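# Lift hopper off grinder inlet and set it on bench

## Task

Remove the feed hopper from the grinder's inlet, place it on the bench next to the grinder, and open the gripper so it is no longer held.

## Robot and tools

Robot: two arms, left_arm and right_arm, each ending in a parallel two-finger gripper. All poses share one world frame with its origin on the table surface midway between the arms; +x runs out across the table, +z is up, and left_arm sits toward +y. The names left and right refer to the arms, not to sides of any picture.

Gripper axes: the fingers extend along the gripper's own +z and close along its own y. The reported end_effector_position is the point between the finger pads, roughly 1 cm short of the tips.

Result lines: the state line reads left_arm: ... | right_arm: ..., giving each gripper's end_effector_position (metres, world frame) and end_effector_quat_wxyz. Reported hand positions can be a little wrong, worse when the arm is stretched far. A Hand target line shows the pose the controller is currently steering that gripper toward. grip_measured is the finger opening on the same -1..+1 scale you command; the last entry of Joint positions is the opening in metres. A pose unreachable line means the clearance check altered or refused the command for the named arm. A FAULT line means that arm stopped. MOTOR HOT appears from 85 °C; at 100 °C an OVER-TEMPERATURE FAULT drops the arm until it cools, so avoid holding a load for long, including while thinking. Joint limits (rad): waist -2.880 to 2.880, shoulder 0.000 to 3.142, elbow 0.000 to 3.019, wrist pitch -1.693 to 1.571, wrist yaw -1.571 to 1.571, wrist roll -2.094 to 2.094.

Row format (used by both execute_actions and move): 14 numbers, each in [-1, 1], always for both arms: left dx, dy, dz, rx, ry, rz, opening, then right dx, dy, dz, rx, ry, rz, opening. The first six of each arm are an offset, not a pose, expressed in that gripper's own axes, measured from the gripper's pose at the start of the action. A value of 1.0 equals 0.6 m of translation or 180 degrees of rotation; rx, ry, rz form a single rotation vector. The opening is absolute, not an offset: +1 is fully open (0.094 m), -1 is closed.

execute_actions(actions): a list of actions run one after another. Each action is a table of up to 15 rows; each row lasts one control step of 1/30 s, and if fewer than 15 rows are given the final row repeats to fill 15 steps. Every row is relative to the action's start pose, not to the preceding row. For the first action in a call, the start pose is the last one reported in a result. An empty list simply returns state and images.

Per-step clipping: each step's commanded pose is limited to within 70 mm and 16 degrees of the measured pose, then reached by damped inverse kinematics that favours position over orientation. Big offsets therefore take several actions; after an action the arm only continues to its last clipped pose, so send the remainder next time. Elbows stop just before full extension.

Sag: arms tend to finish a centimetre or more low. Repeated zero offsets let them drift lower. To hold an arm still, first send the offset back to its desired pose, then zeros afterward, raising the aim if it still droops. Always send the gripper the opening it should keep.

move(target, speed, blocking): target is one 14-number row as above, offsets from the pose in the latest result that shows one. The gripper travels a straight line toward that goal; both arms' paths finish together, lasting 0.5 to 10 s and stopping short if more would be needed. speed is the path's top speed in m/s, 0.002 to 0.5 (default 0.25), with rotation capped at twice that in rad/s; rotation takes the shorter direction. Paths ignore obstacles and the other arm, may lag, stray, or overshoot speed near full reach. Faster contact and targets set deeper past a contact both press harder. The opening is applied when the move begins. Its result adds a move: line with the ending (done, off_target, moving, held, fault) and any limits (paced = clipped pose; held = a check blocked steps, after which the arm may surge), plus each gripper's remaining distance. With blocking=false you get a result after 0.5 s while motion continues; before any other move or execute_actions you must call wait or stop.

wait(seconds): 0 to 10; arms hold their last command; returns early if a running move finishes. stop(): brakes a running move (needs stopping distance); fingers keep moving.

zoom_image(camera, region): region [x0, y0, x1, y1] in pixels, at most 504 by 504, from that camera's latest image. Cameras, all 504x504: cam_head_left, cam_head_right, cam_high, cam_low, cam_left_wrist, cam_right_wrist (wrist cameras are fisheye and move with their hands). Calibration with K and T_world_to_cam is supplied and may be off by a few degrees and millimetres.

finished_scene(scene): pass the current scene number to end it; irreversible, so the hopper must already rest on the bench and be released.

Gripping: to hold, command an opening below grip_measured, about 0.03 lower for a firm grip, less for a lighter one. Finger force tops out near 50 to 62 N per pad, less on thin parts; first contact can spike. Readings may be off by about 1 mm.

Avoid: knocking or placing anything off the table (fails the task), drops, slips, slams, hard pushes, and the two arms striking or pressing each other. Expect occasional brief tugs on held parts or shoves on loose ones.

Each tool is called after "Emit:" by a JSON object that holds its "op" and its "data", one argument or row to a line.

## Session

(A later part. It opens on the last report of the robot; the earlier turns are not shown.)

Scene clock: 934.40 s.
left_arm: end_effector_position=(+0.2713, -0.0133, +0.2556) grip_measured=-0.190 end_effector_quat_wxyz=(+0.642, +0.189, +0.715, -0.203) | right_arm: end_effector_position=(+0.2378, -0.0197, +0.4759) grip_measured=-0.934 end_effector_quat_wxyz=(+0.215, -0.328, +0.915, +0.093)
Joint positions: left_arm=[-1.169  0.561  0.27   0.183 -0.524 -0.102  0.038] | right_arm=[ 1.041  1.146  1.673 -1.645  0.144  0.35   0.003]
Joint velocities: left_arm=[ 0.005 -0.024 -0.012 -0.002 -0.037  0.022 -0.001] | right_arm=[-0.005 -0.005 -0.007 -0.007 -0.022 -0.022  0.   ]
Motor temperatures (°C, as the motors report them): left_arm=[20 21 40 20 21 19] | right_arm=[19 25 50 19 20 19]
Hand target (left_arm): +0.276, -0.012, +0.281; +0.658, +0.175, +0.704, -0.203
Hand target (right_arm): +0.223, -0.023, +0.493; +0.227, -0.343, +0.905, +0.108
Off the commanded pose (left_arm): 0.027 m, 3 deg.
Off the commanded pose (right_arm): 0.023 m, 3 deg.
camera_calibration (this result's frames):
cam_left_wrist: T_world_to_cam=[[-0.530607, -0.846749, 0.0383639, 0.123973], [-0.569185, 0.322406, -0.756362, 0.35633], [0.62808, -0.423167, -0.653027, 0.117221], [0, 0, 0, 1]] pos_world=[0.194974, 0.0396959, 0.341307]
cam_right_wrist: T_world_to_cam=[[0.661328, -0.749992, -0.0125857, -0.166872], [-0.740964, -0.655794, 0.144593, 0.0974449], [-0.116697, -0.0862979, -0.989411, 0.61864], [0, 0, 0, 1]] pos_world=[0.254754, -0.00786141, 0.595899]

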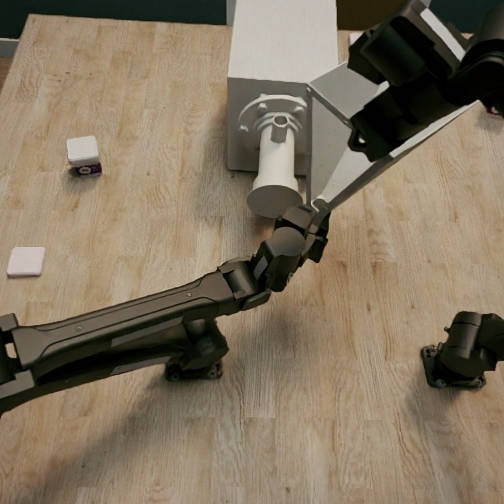

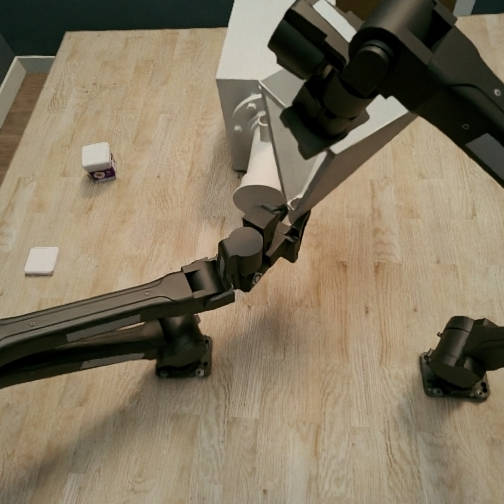

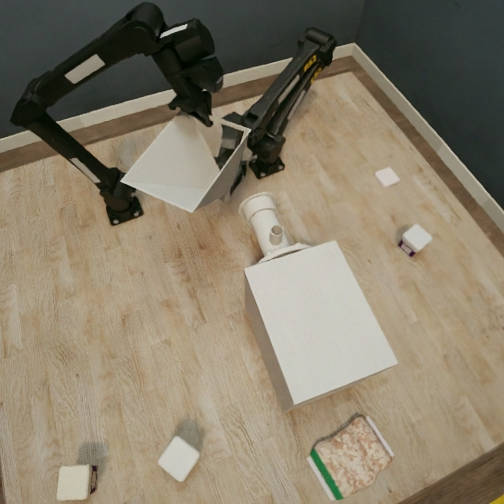

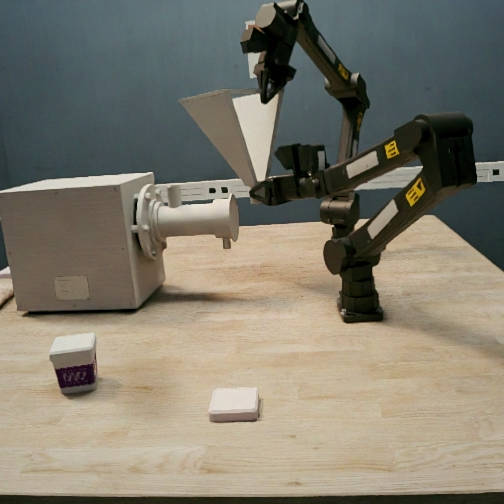

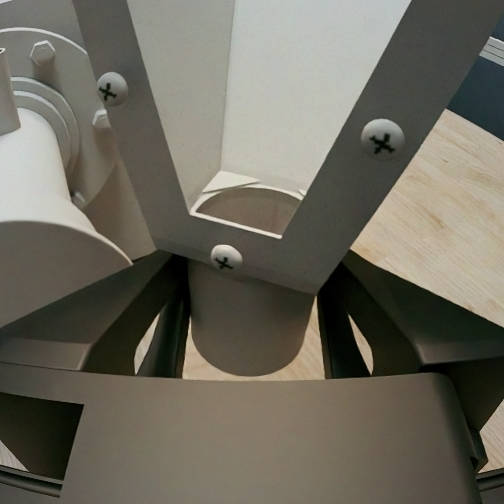

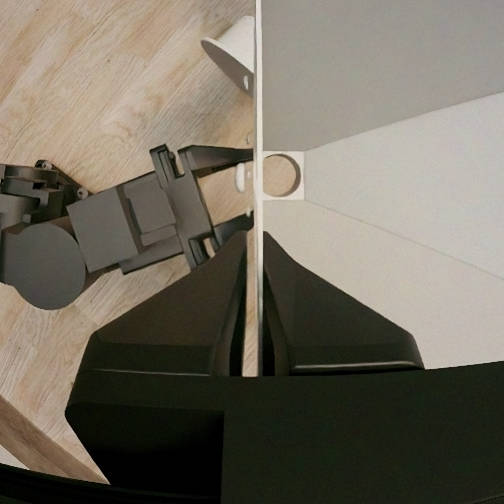

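Emit:
{"op": "execute_actions", "data": {
  "actions": [
    [[0.0053,-0.0058,0.0003,0,0,0,-0.26, 0.0417,0.0138,0.0035,-0.01,0,-0.02,-1]],
    [[0.0053,-0.0058,0.0003,0,0,0,-0.26, 0.0417,0.0138,0.0035,-0.01,0,-0.02,-1]],
    [[0.0053,-0.0058,0.0003,0,0,0,-0.26, 0.0417,0.0138,0.0035,-0.01,0,-0.02,-1]]
  ]
}}

Scene clock: 987.13 s.
left_arm: end_effector_position=(+0.2452, -0.0096, +0.1760) grip_measured=-0.190 end_effector_quat_wxyz=(+0.595, +0.231, +0.745, -0.194) | right_arm: end_effector_position=(+0.2204, -0.0319, +0.3981) grip_measured=-0.920 end_effector_quat_wxyz=(+0.188, -0.298, +0.930, +0.103)
Joint positions: left_arm=[-1.244  0.589  0.142  0.191 -0.536 -0.147  0.038] | right_arm=[ 1.054  1.036  1.386 -1.502  0.112  0.441  0.004]
Joint velocities: left_arm=[ 0.005 -0.005  0.007 -0.007  0.037 -0.037  0.001] | right_arm=[ 0.005 -0.015  0.022  0.012  0.022 -0.095  0.   ]
Motor temperatures (°C, as the motors report them): left_arm=[20 21 39 20 21 19] | right_arm=[19 24 49 19 19 19]
Hand target (left_arm): +0.251, -0.013, +0.198; +0.610, +0.217, +0.737, -0.197
Hand target (right_arm): +0.205, -0.035, +0.410; +0.194, -0.342, +0.913, +0.106
Off the commanded pose (left_arm): 0.023 m, 3 deg.
Off the commanded pose (right_arm): 0.021 m, 6 deg.
camera_calibration (this result's frames):
cam_left_wrist: T_world_to_cam=[[-0.575689, -0.817654, 0.00481723, 0.133567], [-0.60965, 0.425298, -0.668916, 0.275615], [0.544894, -0.388025, -0.743322, 0.119819], [0, 0, 0, 1]] pos_world=[0.179633, 0.0384855, 0.272784]
cam_right_wrist: T_world_to_cam=[[0.615397, -0.785493, -0.0654765, -0.135345], [-0.765185, -0.615284, 0.189518, 0.0765329], [-0.189152, -0.0665272, -0.979692, 0.55132], [0, 0, 0, 1]] pos_world=[0.246136, -0.0225453, 0.516757]

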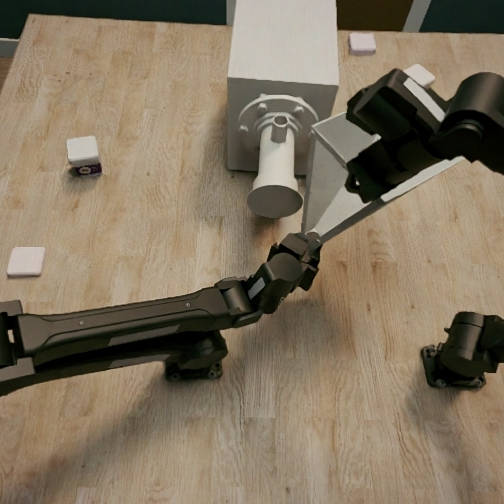

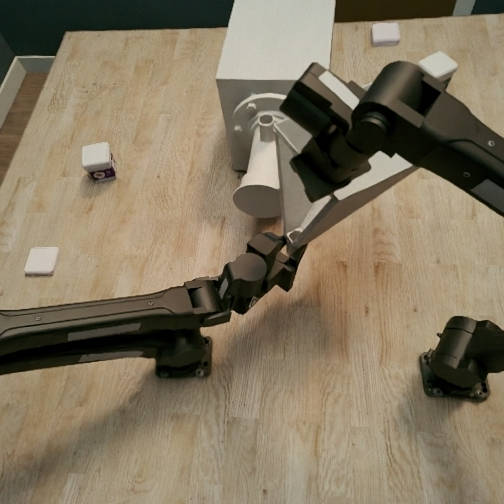

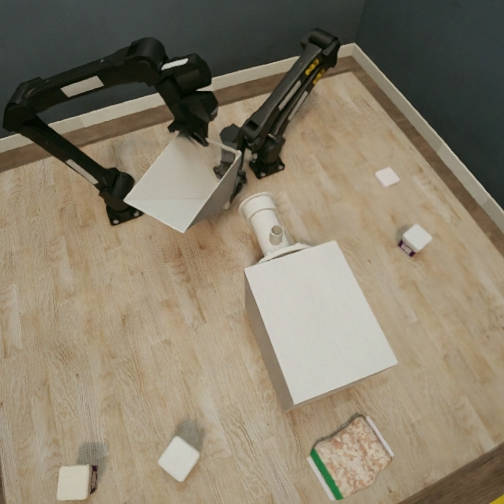

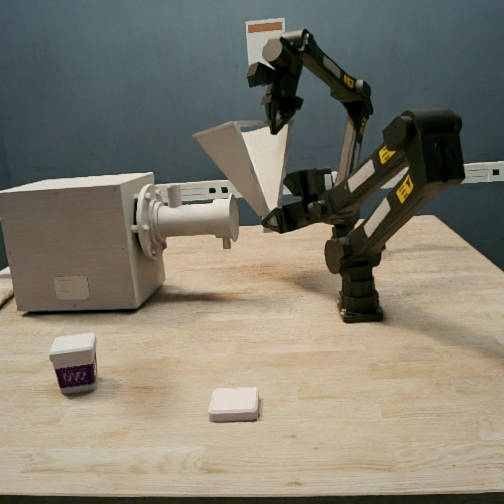

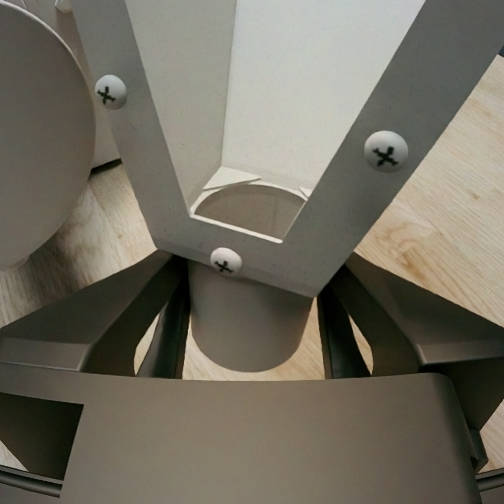

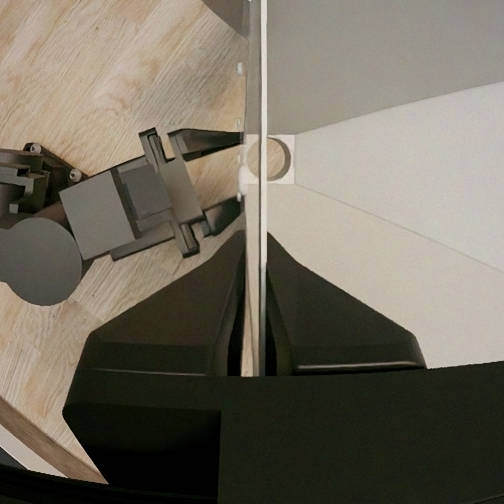

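Emit:
{"op": "execute_actions", "data": {
  "actions": [
    [[0.0015,-0.0157,0.0368,0,0,0,-0.26, 0.041,-0.0167,0.009,0,0,0,-1]],
    [[0.0015,-0.0157,0.0368,0,0,0,-0.26, 0.041,-0.0167,0.009,0,0,0,-1]],
    [[0.0015,-0.0157,0.0368,0,0,0,-0.26, 0.041,-0.0167,0.009,0,0,0,-1]]
  ]
}}

Scene clock: 1038.10 s.
left_arm: end_effector_position=(+0.2418, -0.0468, +0.0837) grip_measured=-0.182 end_effector_quat_wxyz=(+0.522, +0.298, +0.779, -0.178) | right_arm: end_effector_position=(+0.2036, -0.0782, +0.3059) grip_measured=-0.913 end_effector_quat_wxyz=(+0.167, -0.224, +0.956, +0.090)
Joint positions: left_arm=[-1.255  1.116  0.136  0.532 -0.443 -0.166  0.038] | right_arm=[ 1.039  0.886  1.065 -1.389  0.127  0.587  0.004]
Joint velocities: left_arm=[-0.015 -0.024 -0.022  0.012 -0.066 -0.066 -0.001] | right_arm=[-0.005 -0.005 -0.002 -0.017 -0.037  0.037 -0.001]
Motor temperatures (°C, as the motors report them): left_arm=[20 21 38 20 21 19] | right_arm=[19 24 49 19 19 20]
Hand target (left_arm): +0.255, -0.056, +0.106; +0.546, +0.273, +0.770, -0.184
Hand target (right_arm): +0.197, -0.081, +0.321; +0.173, -0.249, +0.948, +0.094
Off the commanded pose (left_arm): 0.029 m, 4 deg.
Off the commanded pose (right_arm): 0.018 m, 3 deg.
camera_calibration (this result's frames):
cam_left_wrist: T_world_to_cam=[[-0.65089, -0.757953, -0.0429928, 0.126664], [-0.63231, 0.572594, -0.521843, 0.22767], [0.42015, -0.312478, -0.851957, 0.081439], [0, 0, 0, 1]] pos_world=[0.192186, -0.00890877, 0.193636]
cam_right_wrist: T_world_to_cam=[[0.483263, -0.871514, -0.0831889, -0.141844], [-0.838223, -0.488029, 0.243332, 0.0610835], [-0.252666, -0.0478622, -0.966369, 0.465017], [0, 0, 0, 1]] pos_world=[0.237243, -0.0715513, 0.422715]

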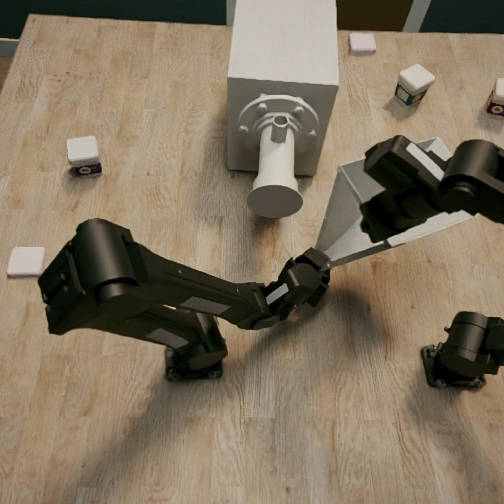

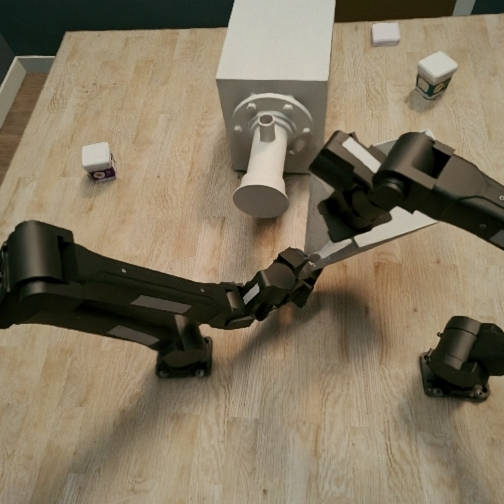

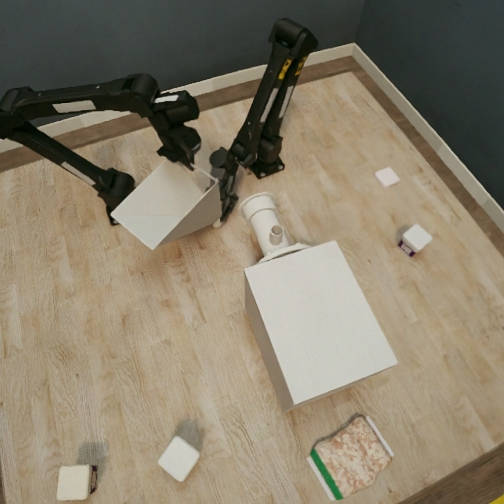

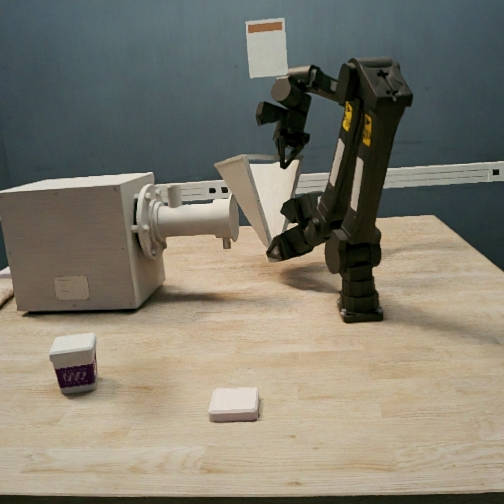

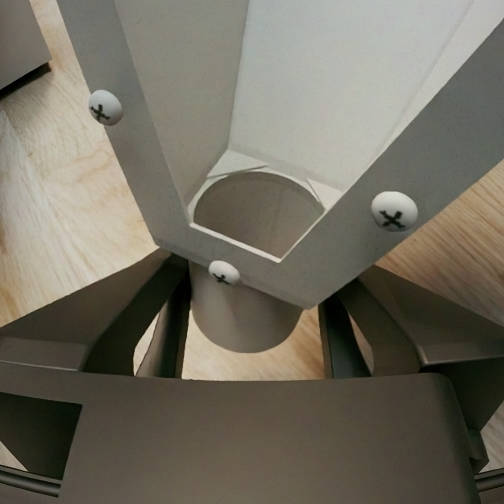

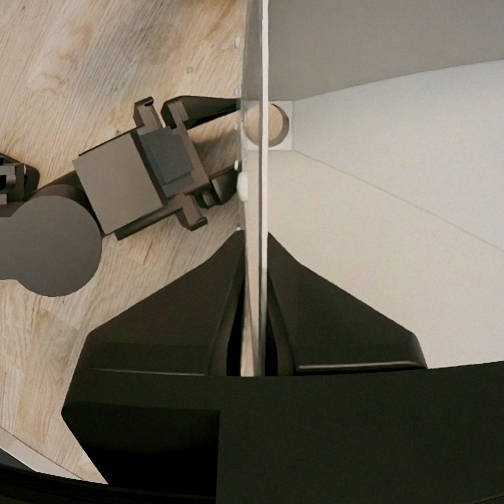

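Emit:
{"op": "execute_actions", "data": {
  "actions": [
    [[-0.0197,-0.0012,0.0333,0,-0.015,0,-0.26, 0.0135,-0.018,0.0053,0,0,0,-1]],
    [[-0.0197,-0.0012,0.0333,0,-0.015,0,-0.26, 0.0135,-0.018,0.0053,0,0,0,-1]]
  ]
}}

Scene clock: 1062.87 s.
left_arm: end_effector_position=(+0.2375, -0.0613, +0.0486) grip_measured=-0.182 end_effector_quat_wxyz=(+0.499, +0.329, +0.778, -0.195) | right_arm: end_effector_position=(+0.2062, -0.0940, +0.2716) grip_measured=-0.912 end_effector_quat_wxyz=(+0.156, -0.184, +0.966, +0.096)
Joint positions: left_arm=[-1.241  1.36   0.136  0.751 -0.352 -0.146  0.038] | right_arm=[ 0.988  0.844  0.956 -1.328  0.1    0.624  0.004]
Joint velocities: left_arm=[-0.005  0.005  0.007 -0.007  0.007 -0.037 -0.   ] | right_arm=[ 0.005 -0.005 -0.007  0.002 -0.051  0.022  0.001]
Motor temperatures (°C, as the motors report them): left_arm=[20 21 36 20 22 19] | right_arm=[19 23 50 19 19 19]
Hand target (left_arm): +0.256, -0.070, +0.069; +0.529, +0.309, +0.766, -0.194
Hand target (right_arm): +0.204, -0.098, +0.281; +0.162, -0.203, +0.961, +0.092
Off the commanded pose (left_arm): 0.029 m, 4 deg.
Off the commanded pose (right_arm): 0.011 m, 2 deg.
camera_calibration (this result's frames):
cam_left_wrist: T_world_to_cam=[[-0.707758, -0.705619, -0.0343423, 0.127637], [-0.604043, 0.629651, -0.488541, 0.210108], [0.366348, -0.325025, -0.871865, 0.0617469], [0, 0, 0, 1]] pos_world=[0.19463, -0.0221623, 0.160865]
cam_right_wrist: T_world_to_cam=[[0.412883, -0.90364, -0.113852, -0.13994], [-0.864495, -0.428169, 0.263288, 0.0694234], [-0.286665, -0.0102828, -0.957976, 0.44009], [0, 0, 0, 1]] pos_world=[0.243953, -0.0922047, 0.387385]

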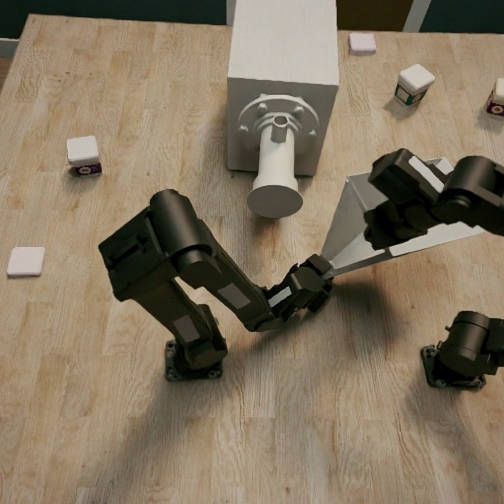

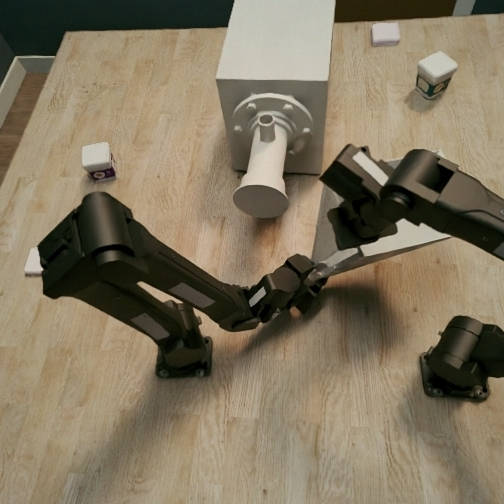

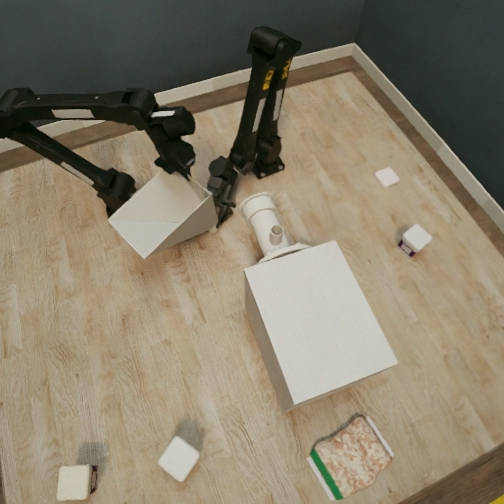

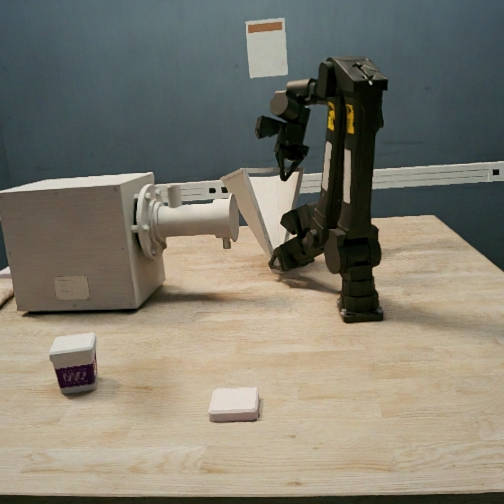

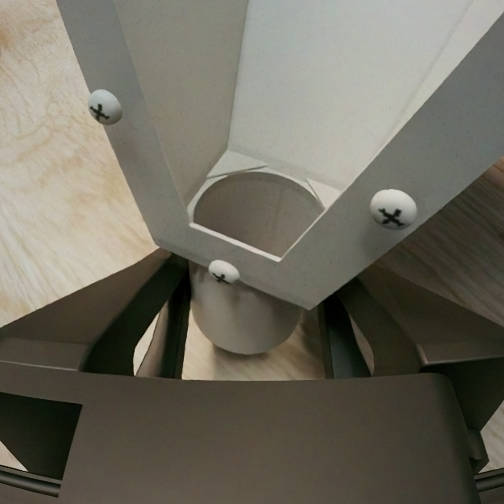

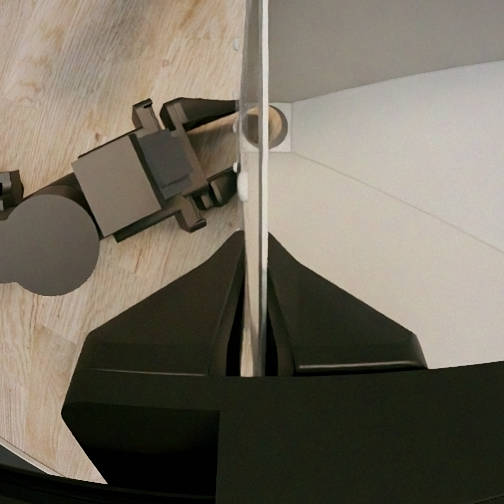

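Emit:
{"op": "execute_actions", "data": {
  "actions": [
    [[-0.028,0.009,0.0267,0,-0.022,0,-0.26, 0.005,-0.0217,-0.0013,0,0,0,-1]],
    [[-0.028,0.009,0.0267,0,-0.022,0,-0.26, 0.005,-0.0217,-0.0013,0,0,0,-1]]
  ]
}}

Scene clock: 1080.63 s.
left_arm: end_effector_position=(+0.2391, -0.0727, +0.0333) grip_measured=-0.182 end_effector_quat_wxyz=(+0.497, +0.358, +0.761, -0.214) | right_arm: end_effector_position=(+0.2122, -0.1061, +0.2572) grip_measured=-0.929 end_effector_quat_wxyz=(+0.145, -0.146, +0.972, +0.115)
Joint positions: left_arm=[-1.206  1.527  0.143  0.94  -0.256 -0.087  0.038] | right_arm=[ 0.914  0.812  0.902 -1.29   0.045  0.637  0.003]
Joint velocities: left_arm=[-0.015 -0.015  0.012  0.017  0.022 -0.007 -0.   ] | right_arm=[ 0.005 -0.005  0.002  0.017 -0.022 -0.037 -0.   ]
Motor temperatures (°C, as the motors report them): left_arm=[20 21 34 20 22 19] | right_arm=[19 23 49 19 19 19]
Hand target (left_arm): +0.256, -0.078, +0.047; +0.520, +0.338, +0.754, -0.216
Hand target (right_arm): +0.211, -0.113, +0.259; +0.149, -0.165, +0.969, +0.105
Off the commanded pose (left_arm): 0.022 m, 4 deg.
Off the commanded pose (right_arm): 0.008 m, 3 deg.
camera_calibration (this result's frames):
cam_left_wrist: T_world_to_cam=[[-0.758969, -0.649983, -0.0385786, 0.136643], [-0.548419, 0.670067, -0.500246, 0.200825], [0.351001, -0.358514, -0.865024, 0.0451645], [0, 0, 0, 1]] pos_world=[0.197992, -0.0295581, 0.144802]
cam_right_wrist: T_world_to_cam=[[0.345779, -0.92289, -0.169442, -0.128435], [-0.88165, -0.381359, 0.277955, 0.0780886], [-0.32114, 0.0532774, -0.945532, 0.438706], [0, 0, 0, 1]] pos_world=[0.254143, -0.112124, 0.371343]

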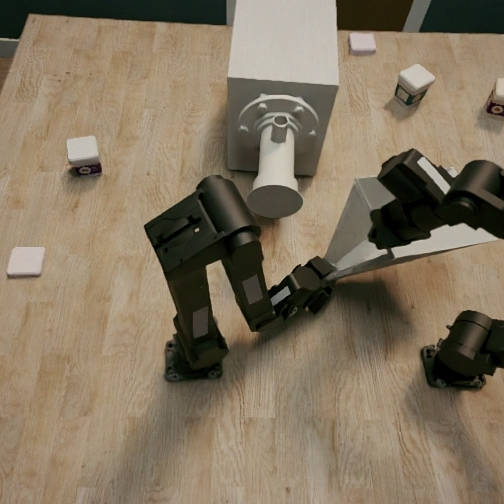

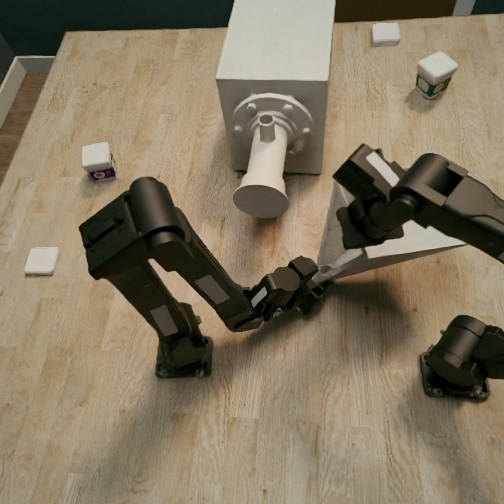

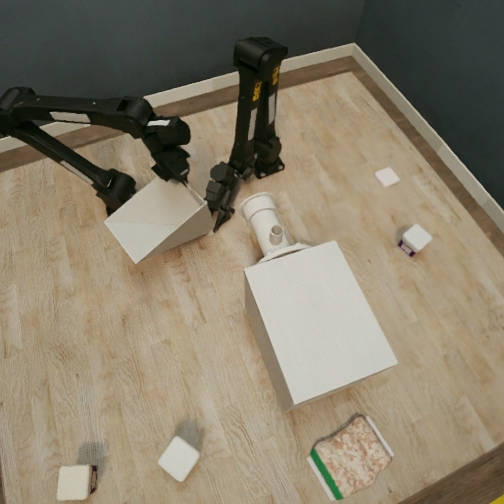

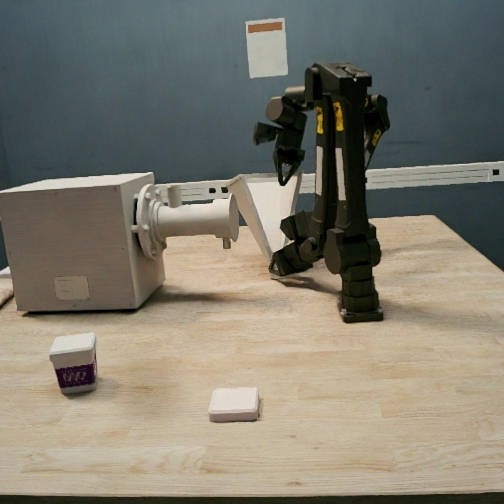

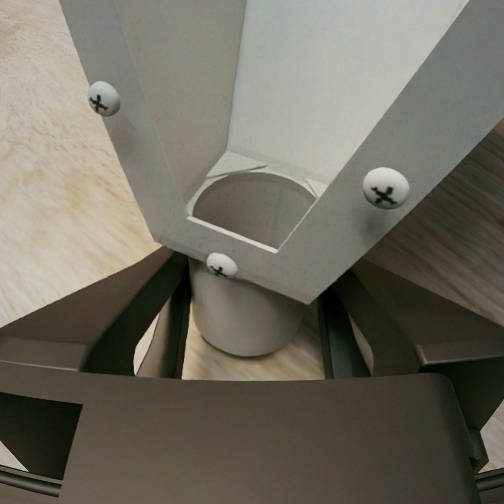

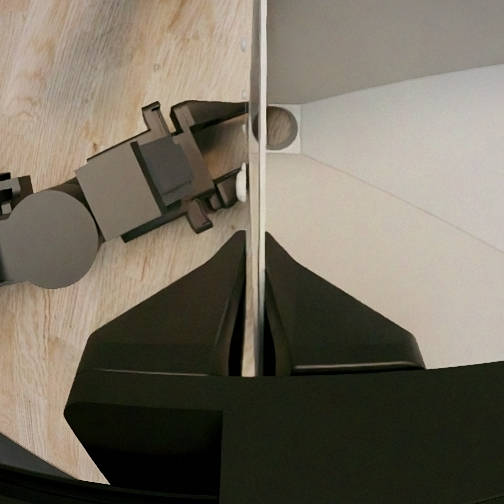

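Emit:
{"op": "execute_actions", "data": {
  "actions": []
}}

Scene clock: 1098.67 s.
left_arm: end_effector_position=(+0.2391, -0.0727, +0.0333) grip_measured=-0.182 end_effector_quat_wxyz=(+0.497, +0.358, +0.761, -0.214) | right_arm: end_effector_position=(+0.2122, -0.1061, +0.2572) grip_measured=-0.929 end_effector_quat_wxyz=(+0.145, -0.146, +0.972, +0.115)
Joint positions: left_arm=[-1.206  1.527  0.143  0.94  -0.256 -0.087  0.038] | right_arm=[ 0.914  0.812  0.902 -1.29   0.045  0.637  0.003]
Joint velocities: left_arm=[ 0.005  0.005 -0.002 -0.022 -0.022  0.037 -0.001] | right_arm=[-0.015 -0.015 -0.002  0.022  0.037 -0.051 -0.   ]
Motor temperatures (°C, as the motors report them): left_arm=[20 21 33 20 21 19] | right_arm=[19 23 48 19 20 19]
Hand target (left_arm): +0.256, -0.078, +0.047; +0.520, +0.338, +0.754, -0.216
Hand target (right_arm): +0.211, -0.113, +0.259; +0.149, -0.165, +0.969, +0.105
Off the commanded pose (left_arm): 0.022 m, 4 deg.
Off the commanded pose (right_arm): 0.008 m, 3 deg.
camera_calibration (this result's frames):
cam_left_wrist: T_world_to_cam=[[-0.758969, -0.649983, -0.0385786, 0.136643], [-0.548419, 0.670067, -0.500246, 0.200825], [0.351001, -0.358514, -0.865024, 0.0451645], [0, 0, 0, 1]] pos_world=[0.197992, -0.0295581, 0.144802]
cam_right_wrist: T_world_to_cam=[[0.345779, -0.92289, -0.169442, -0.128435], [-0.88165, -0.381359, 0.277955, 0.0780886], [-0.32114, 0.0532774, -0.945532, 0.438706], [0, 0, 0, 1]] pos_world=[0.254143, -0.112124, 0.371343]

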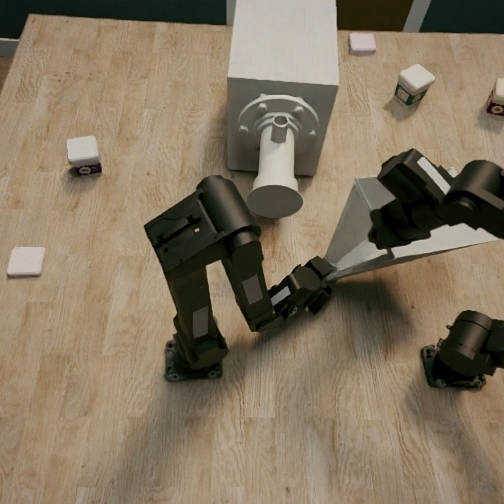

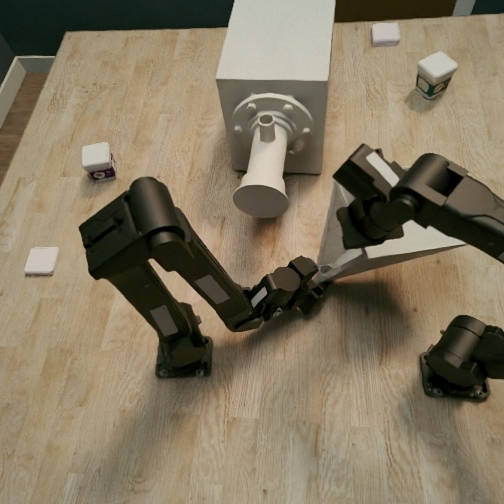

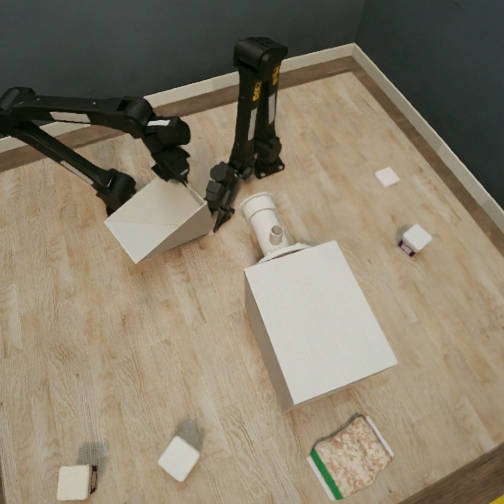

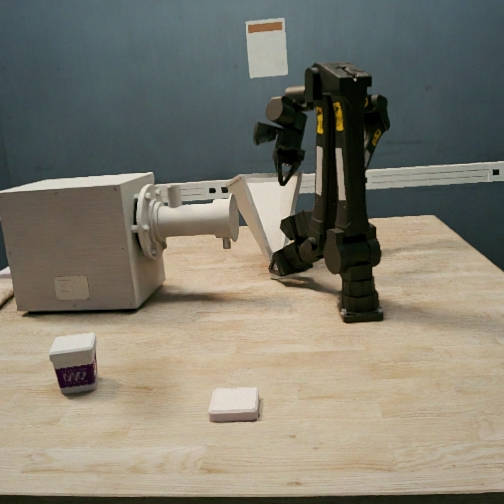

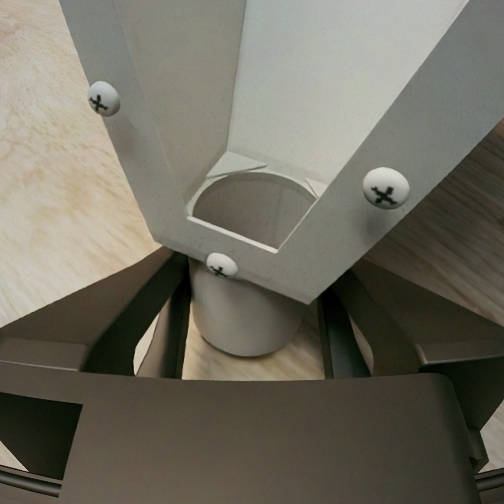

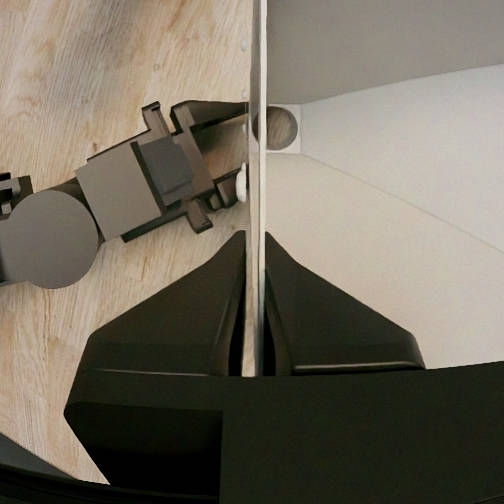

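Emit:
{"op": "execute_actions", "data": {
  "actions": [
    [[-0.025,0.0165,0.0158,0,-0.02,0,-0.26,0.0055,-0.011,-0.0004,0,0,0,-1]]
  ]
}}

Scene clock: 1162.47 s.
left_arm: end_effector_position=(+0.2417, -0.0749, +0.0334) grip_measured=-0.182 end_effector_quat_wxyz=(+0.501, +0.369, +0.750, -0.224) | right_arm: end_effector_position=(+0.2137, -0.1078, +0.2569) grip_measured=-0.935 end_effector_quat_wxyz=(+0.147, -0.129, +0.973, +0.124)
Joint positions: left_arm=[-1.178  1.564  0.143  1.004 -0.204 -0.053  0.038] | right_arm=[ 0.9    0.801  0.892 -1.278  0.036  0.66   0.003]
Joint velocities: left_arm=[-0.005 -0.005 -0.007 -0.002 -0.022 -0.037 -0.   ] | right_arm=[ 0.005 -0.015 -0.002 -0.012 -0.007  0.022  0.   ]
Motor temperatures (°C, as the motors report them): left_arm=[21 21 31 20 21 19] | right_arm=[19 22 47 19 20 20]
Hand target (left_arm): +0.256, -0.077, +0.044; +0.520, +0.352, +0.745, -0.225
Hand target (right_arm): +0.211, -0.113, +0.255; +0.145, -0.146, +0.972, +0.115
Off the commanded pose (left_arm): 0.018 m, 3 deg.
Off the commanded pose (right_arm): 0.006 m, 2 deg.
camera_calibration (this result's frames):
cam_left_wrist: T_world_to_cam=[[-0.779523, -0.624966, -0.0419665, 0.144069], [-0.518536, 0.681454, -0.516469, 0.197954], [0.351374, -0.380839, -0.855277, 0.0414014], [0, 0, 0, 1]] pos_world=[0.200404, -0.0290912, 0.143693]
cam_right_wrist: T_world_to_cam=[[0.315953, -0.929257, -0.191457, -0.119259], [-0.892101, -0.359667, 0.273486, 0.0845535], [-0.323, 0.0843899, -0.942629, 0.441987], [0, 0, 0, 1]] pos_world=[0.255872, -0.11771, 0.370673]

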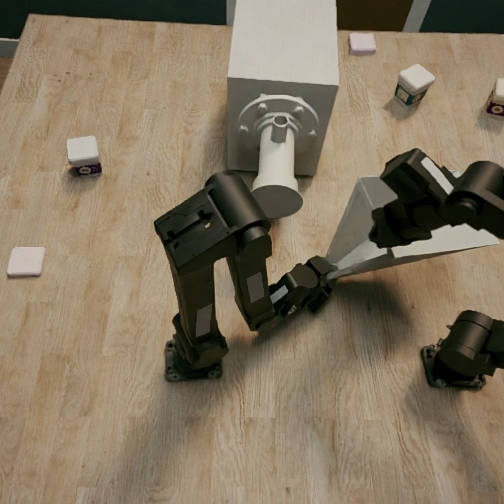

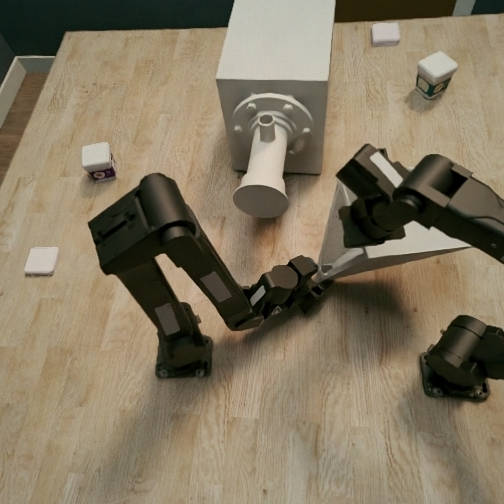

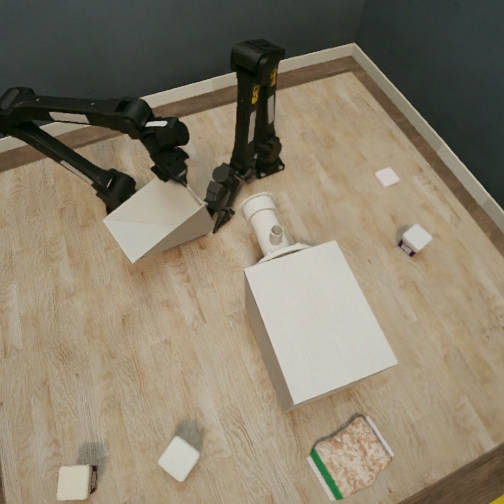

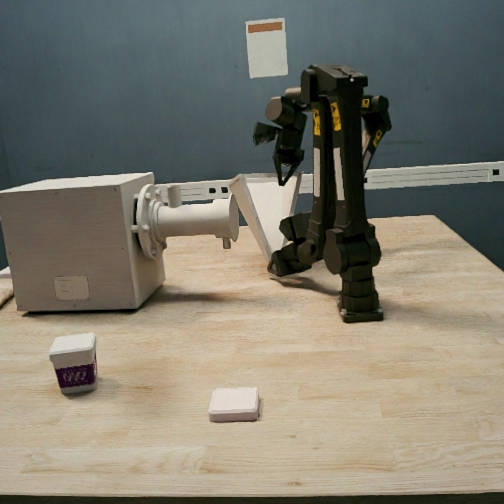

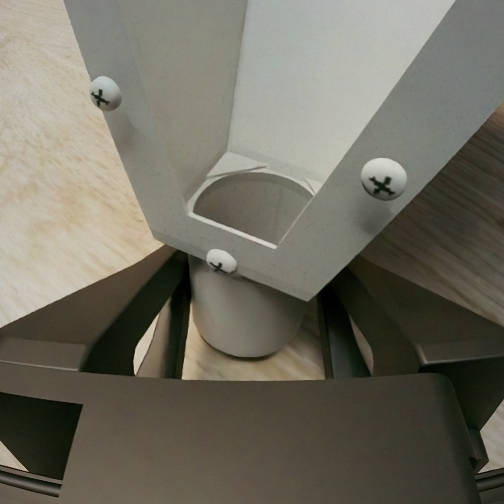

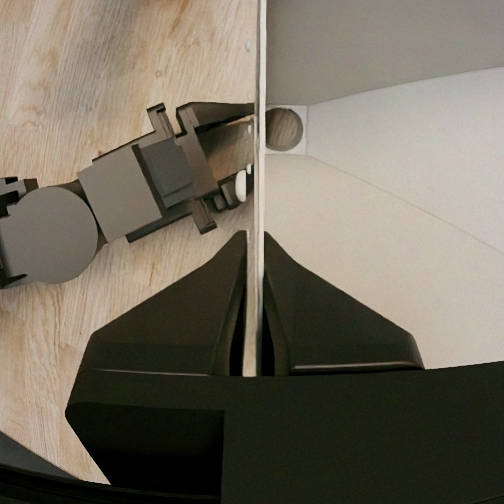

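Emit:
{"op": "zoom_image", "data": {
  "camera": "cam_low",
  "region": [200, 170, 360, 300]
}}

Region (200, 170, 360, 300) of cam_low's 504x504 image, scaled by 3.150, with more detail than that image has; it fills the top 410 rows of this view, and the rest is white.

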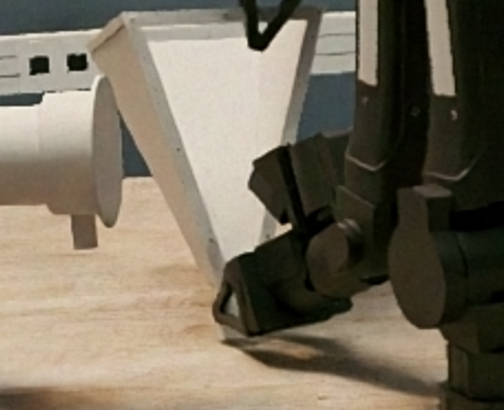

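Emit:
{"op": "execute_actions", "data": {
  "actions": [
    [[-0.0247,0.0167,0.008,0,-0.02,0.009,-0.21,0.0025,-0.037,-0.01,-0.0262,0,0.0089,-1]],
    [[-0.0247,0.0167,0.008,0,-0.02,0.009,-0.21,0.0025,-0.037,-0.01,-0.0262,0,0.0089,-1]]
  ]
}}

Scene clock: 1207.93 s.
left_arm: end_effector_position=(+0.2425, -0.0735, +0.0356) grip_measured=-0.182 end_effector_quat_wxyz=(+0.516, +0.427, +0.710, -0.218) | right_arm: end_effector_position=(+0.2208, -0.1512, +0.2487) grip_measured=-0.939 end_effector_quat_wxyz=(+0.119, -0.053, +0.966, +0.225)
Joint positions: left_arm=[-1.126  1.597  0.128  1.086 -0.1    0.101  0.038] | right_arm=[ 0.579  0.659  0.787 -1.245 -0.251  0.559  0.003]
Joint velocities: left_arm=[-0.005  0.005  0.007  0.002 -0.066 -0.051 -0.001] | right_arm=[-0.005  0.005  0.012 -0.002 -0.007 -0.095 -0.   ]
Motor temperatures (°C, as the motors report them): left_arm=[21 21 30 20 20 19] | right_arm=[19 22 46 19 19 20]
Hand target (left_arm): +0.255, -0.077, +0.047; +0.535, +0.402, +0.708, -0.227
Hand target (right_arm): +0.220, -0.152, +0.252; +0.127, -0.081, +0.964, +0.218
Off the commanded pose (left_arm): 0.018 m, 4 deg.
Off the commanded pose (right_arm): 0.004 m, 4 deg.
camera_calibration (this result's frames):
cam_left_wrist: T_world_to_cam=[[-0.831111, -0.538254, -0.139775, 0.168021], [-0.395214, 0.748518, -0.532471, 0.174138], [0.391229, -0.387302, -0.834828, 0.0327047], [0, 0, 0, 1]] pos_world=[0.195671, -0.0272406, 0.143511]
cam_right_wrist: T_world_to_cam=[[0.185301, -0.892512, -0.411201, -0.0743935], [-0.902324, -0.320265, 0.288517, 0.0820075], [-0.389198, 0.317574, -0.86468, 0.470688], [0, 0, 0, 1]] pos_world=[0.270974, -0.189611, 0.352743]

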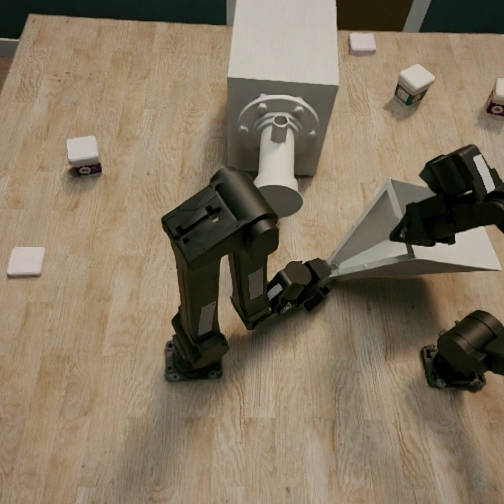

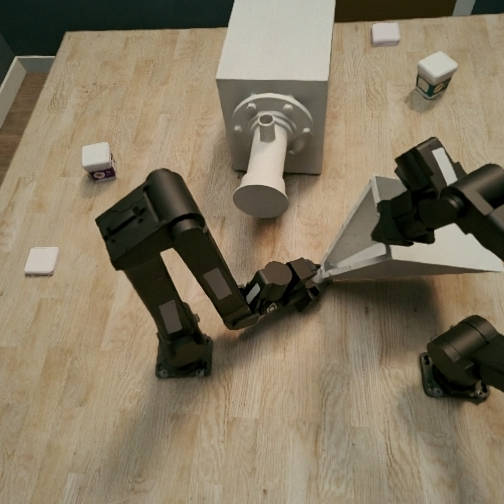

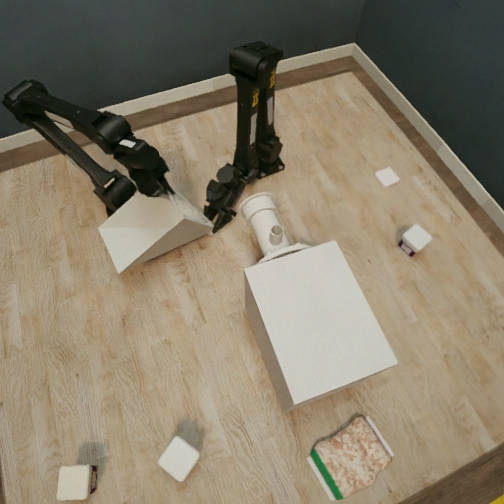

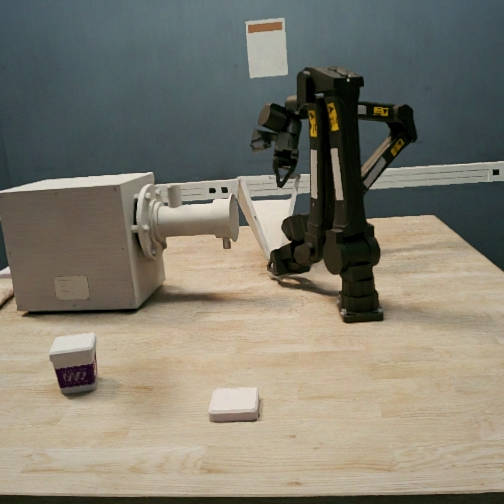

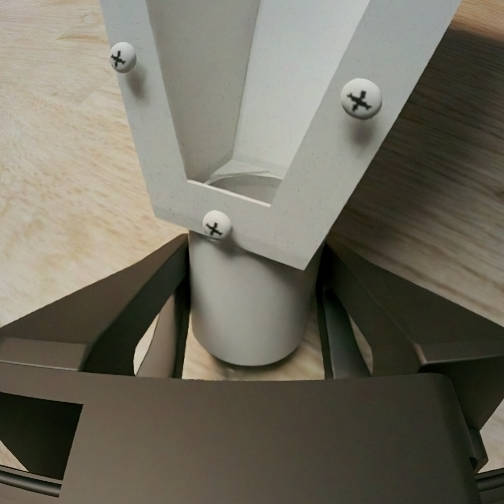

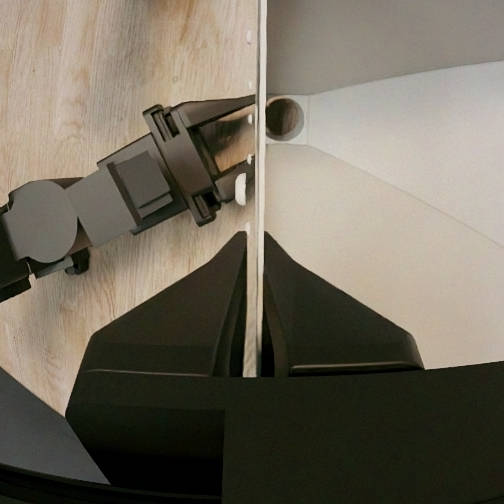

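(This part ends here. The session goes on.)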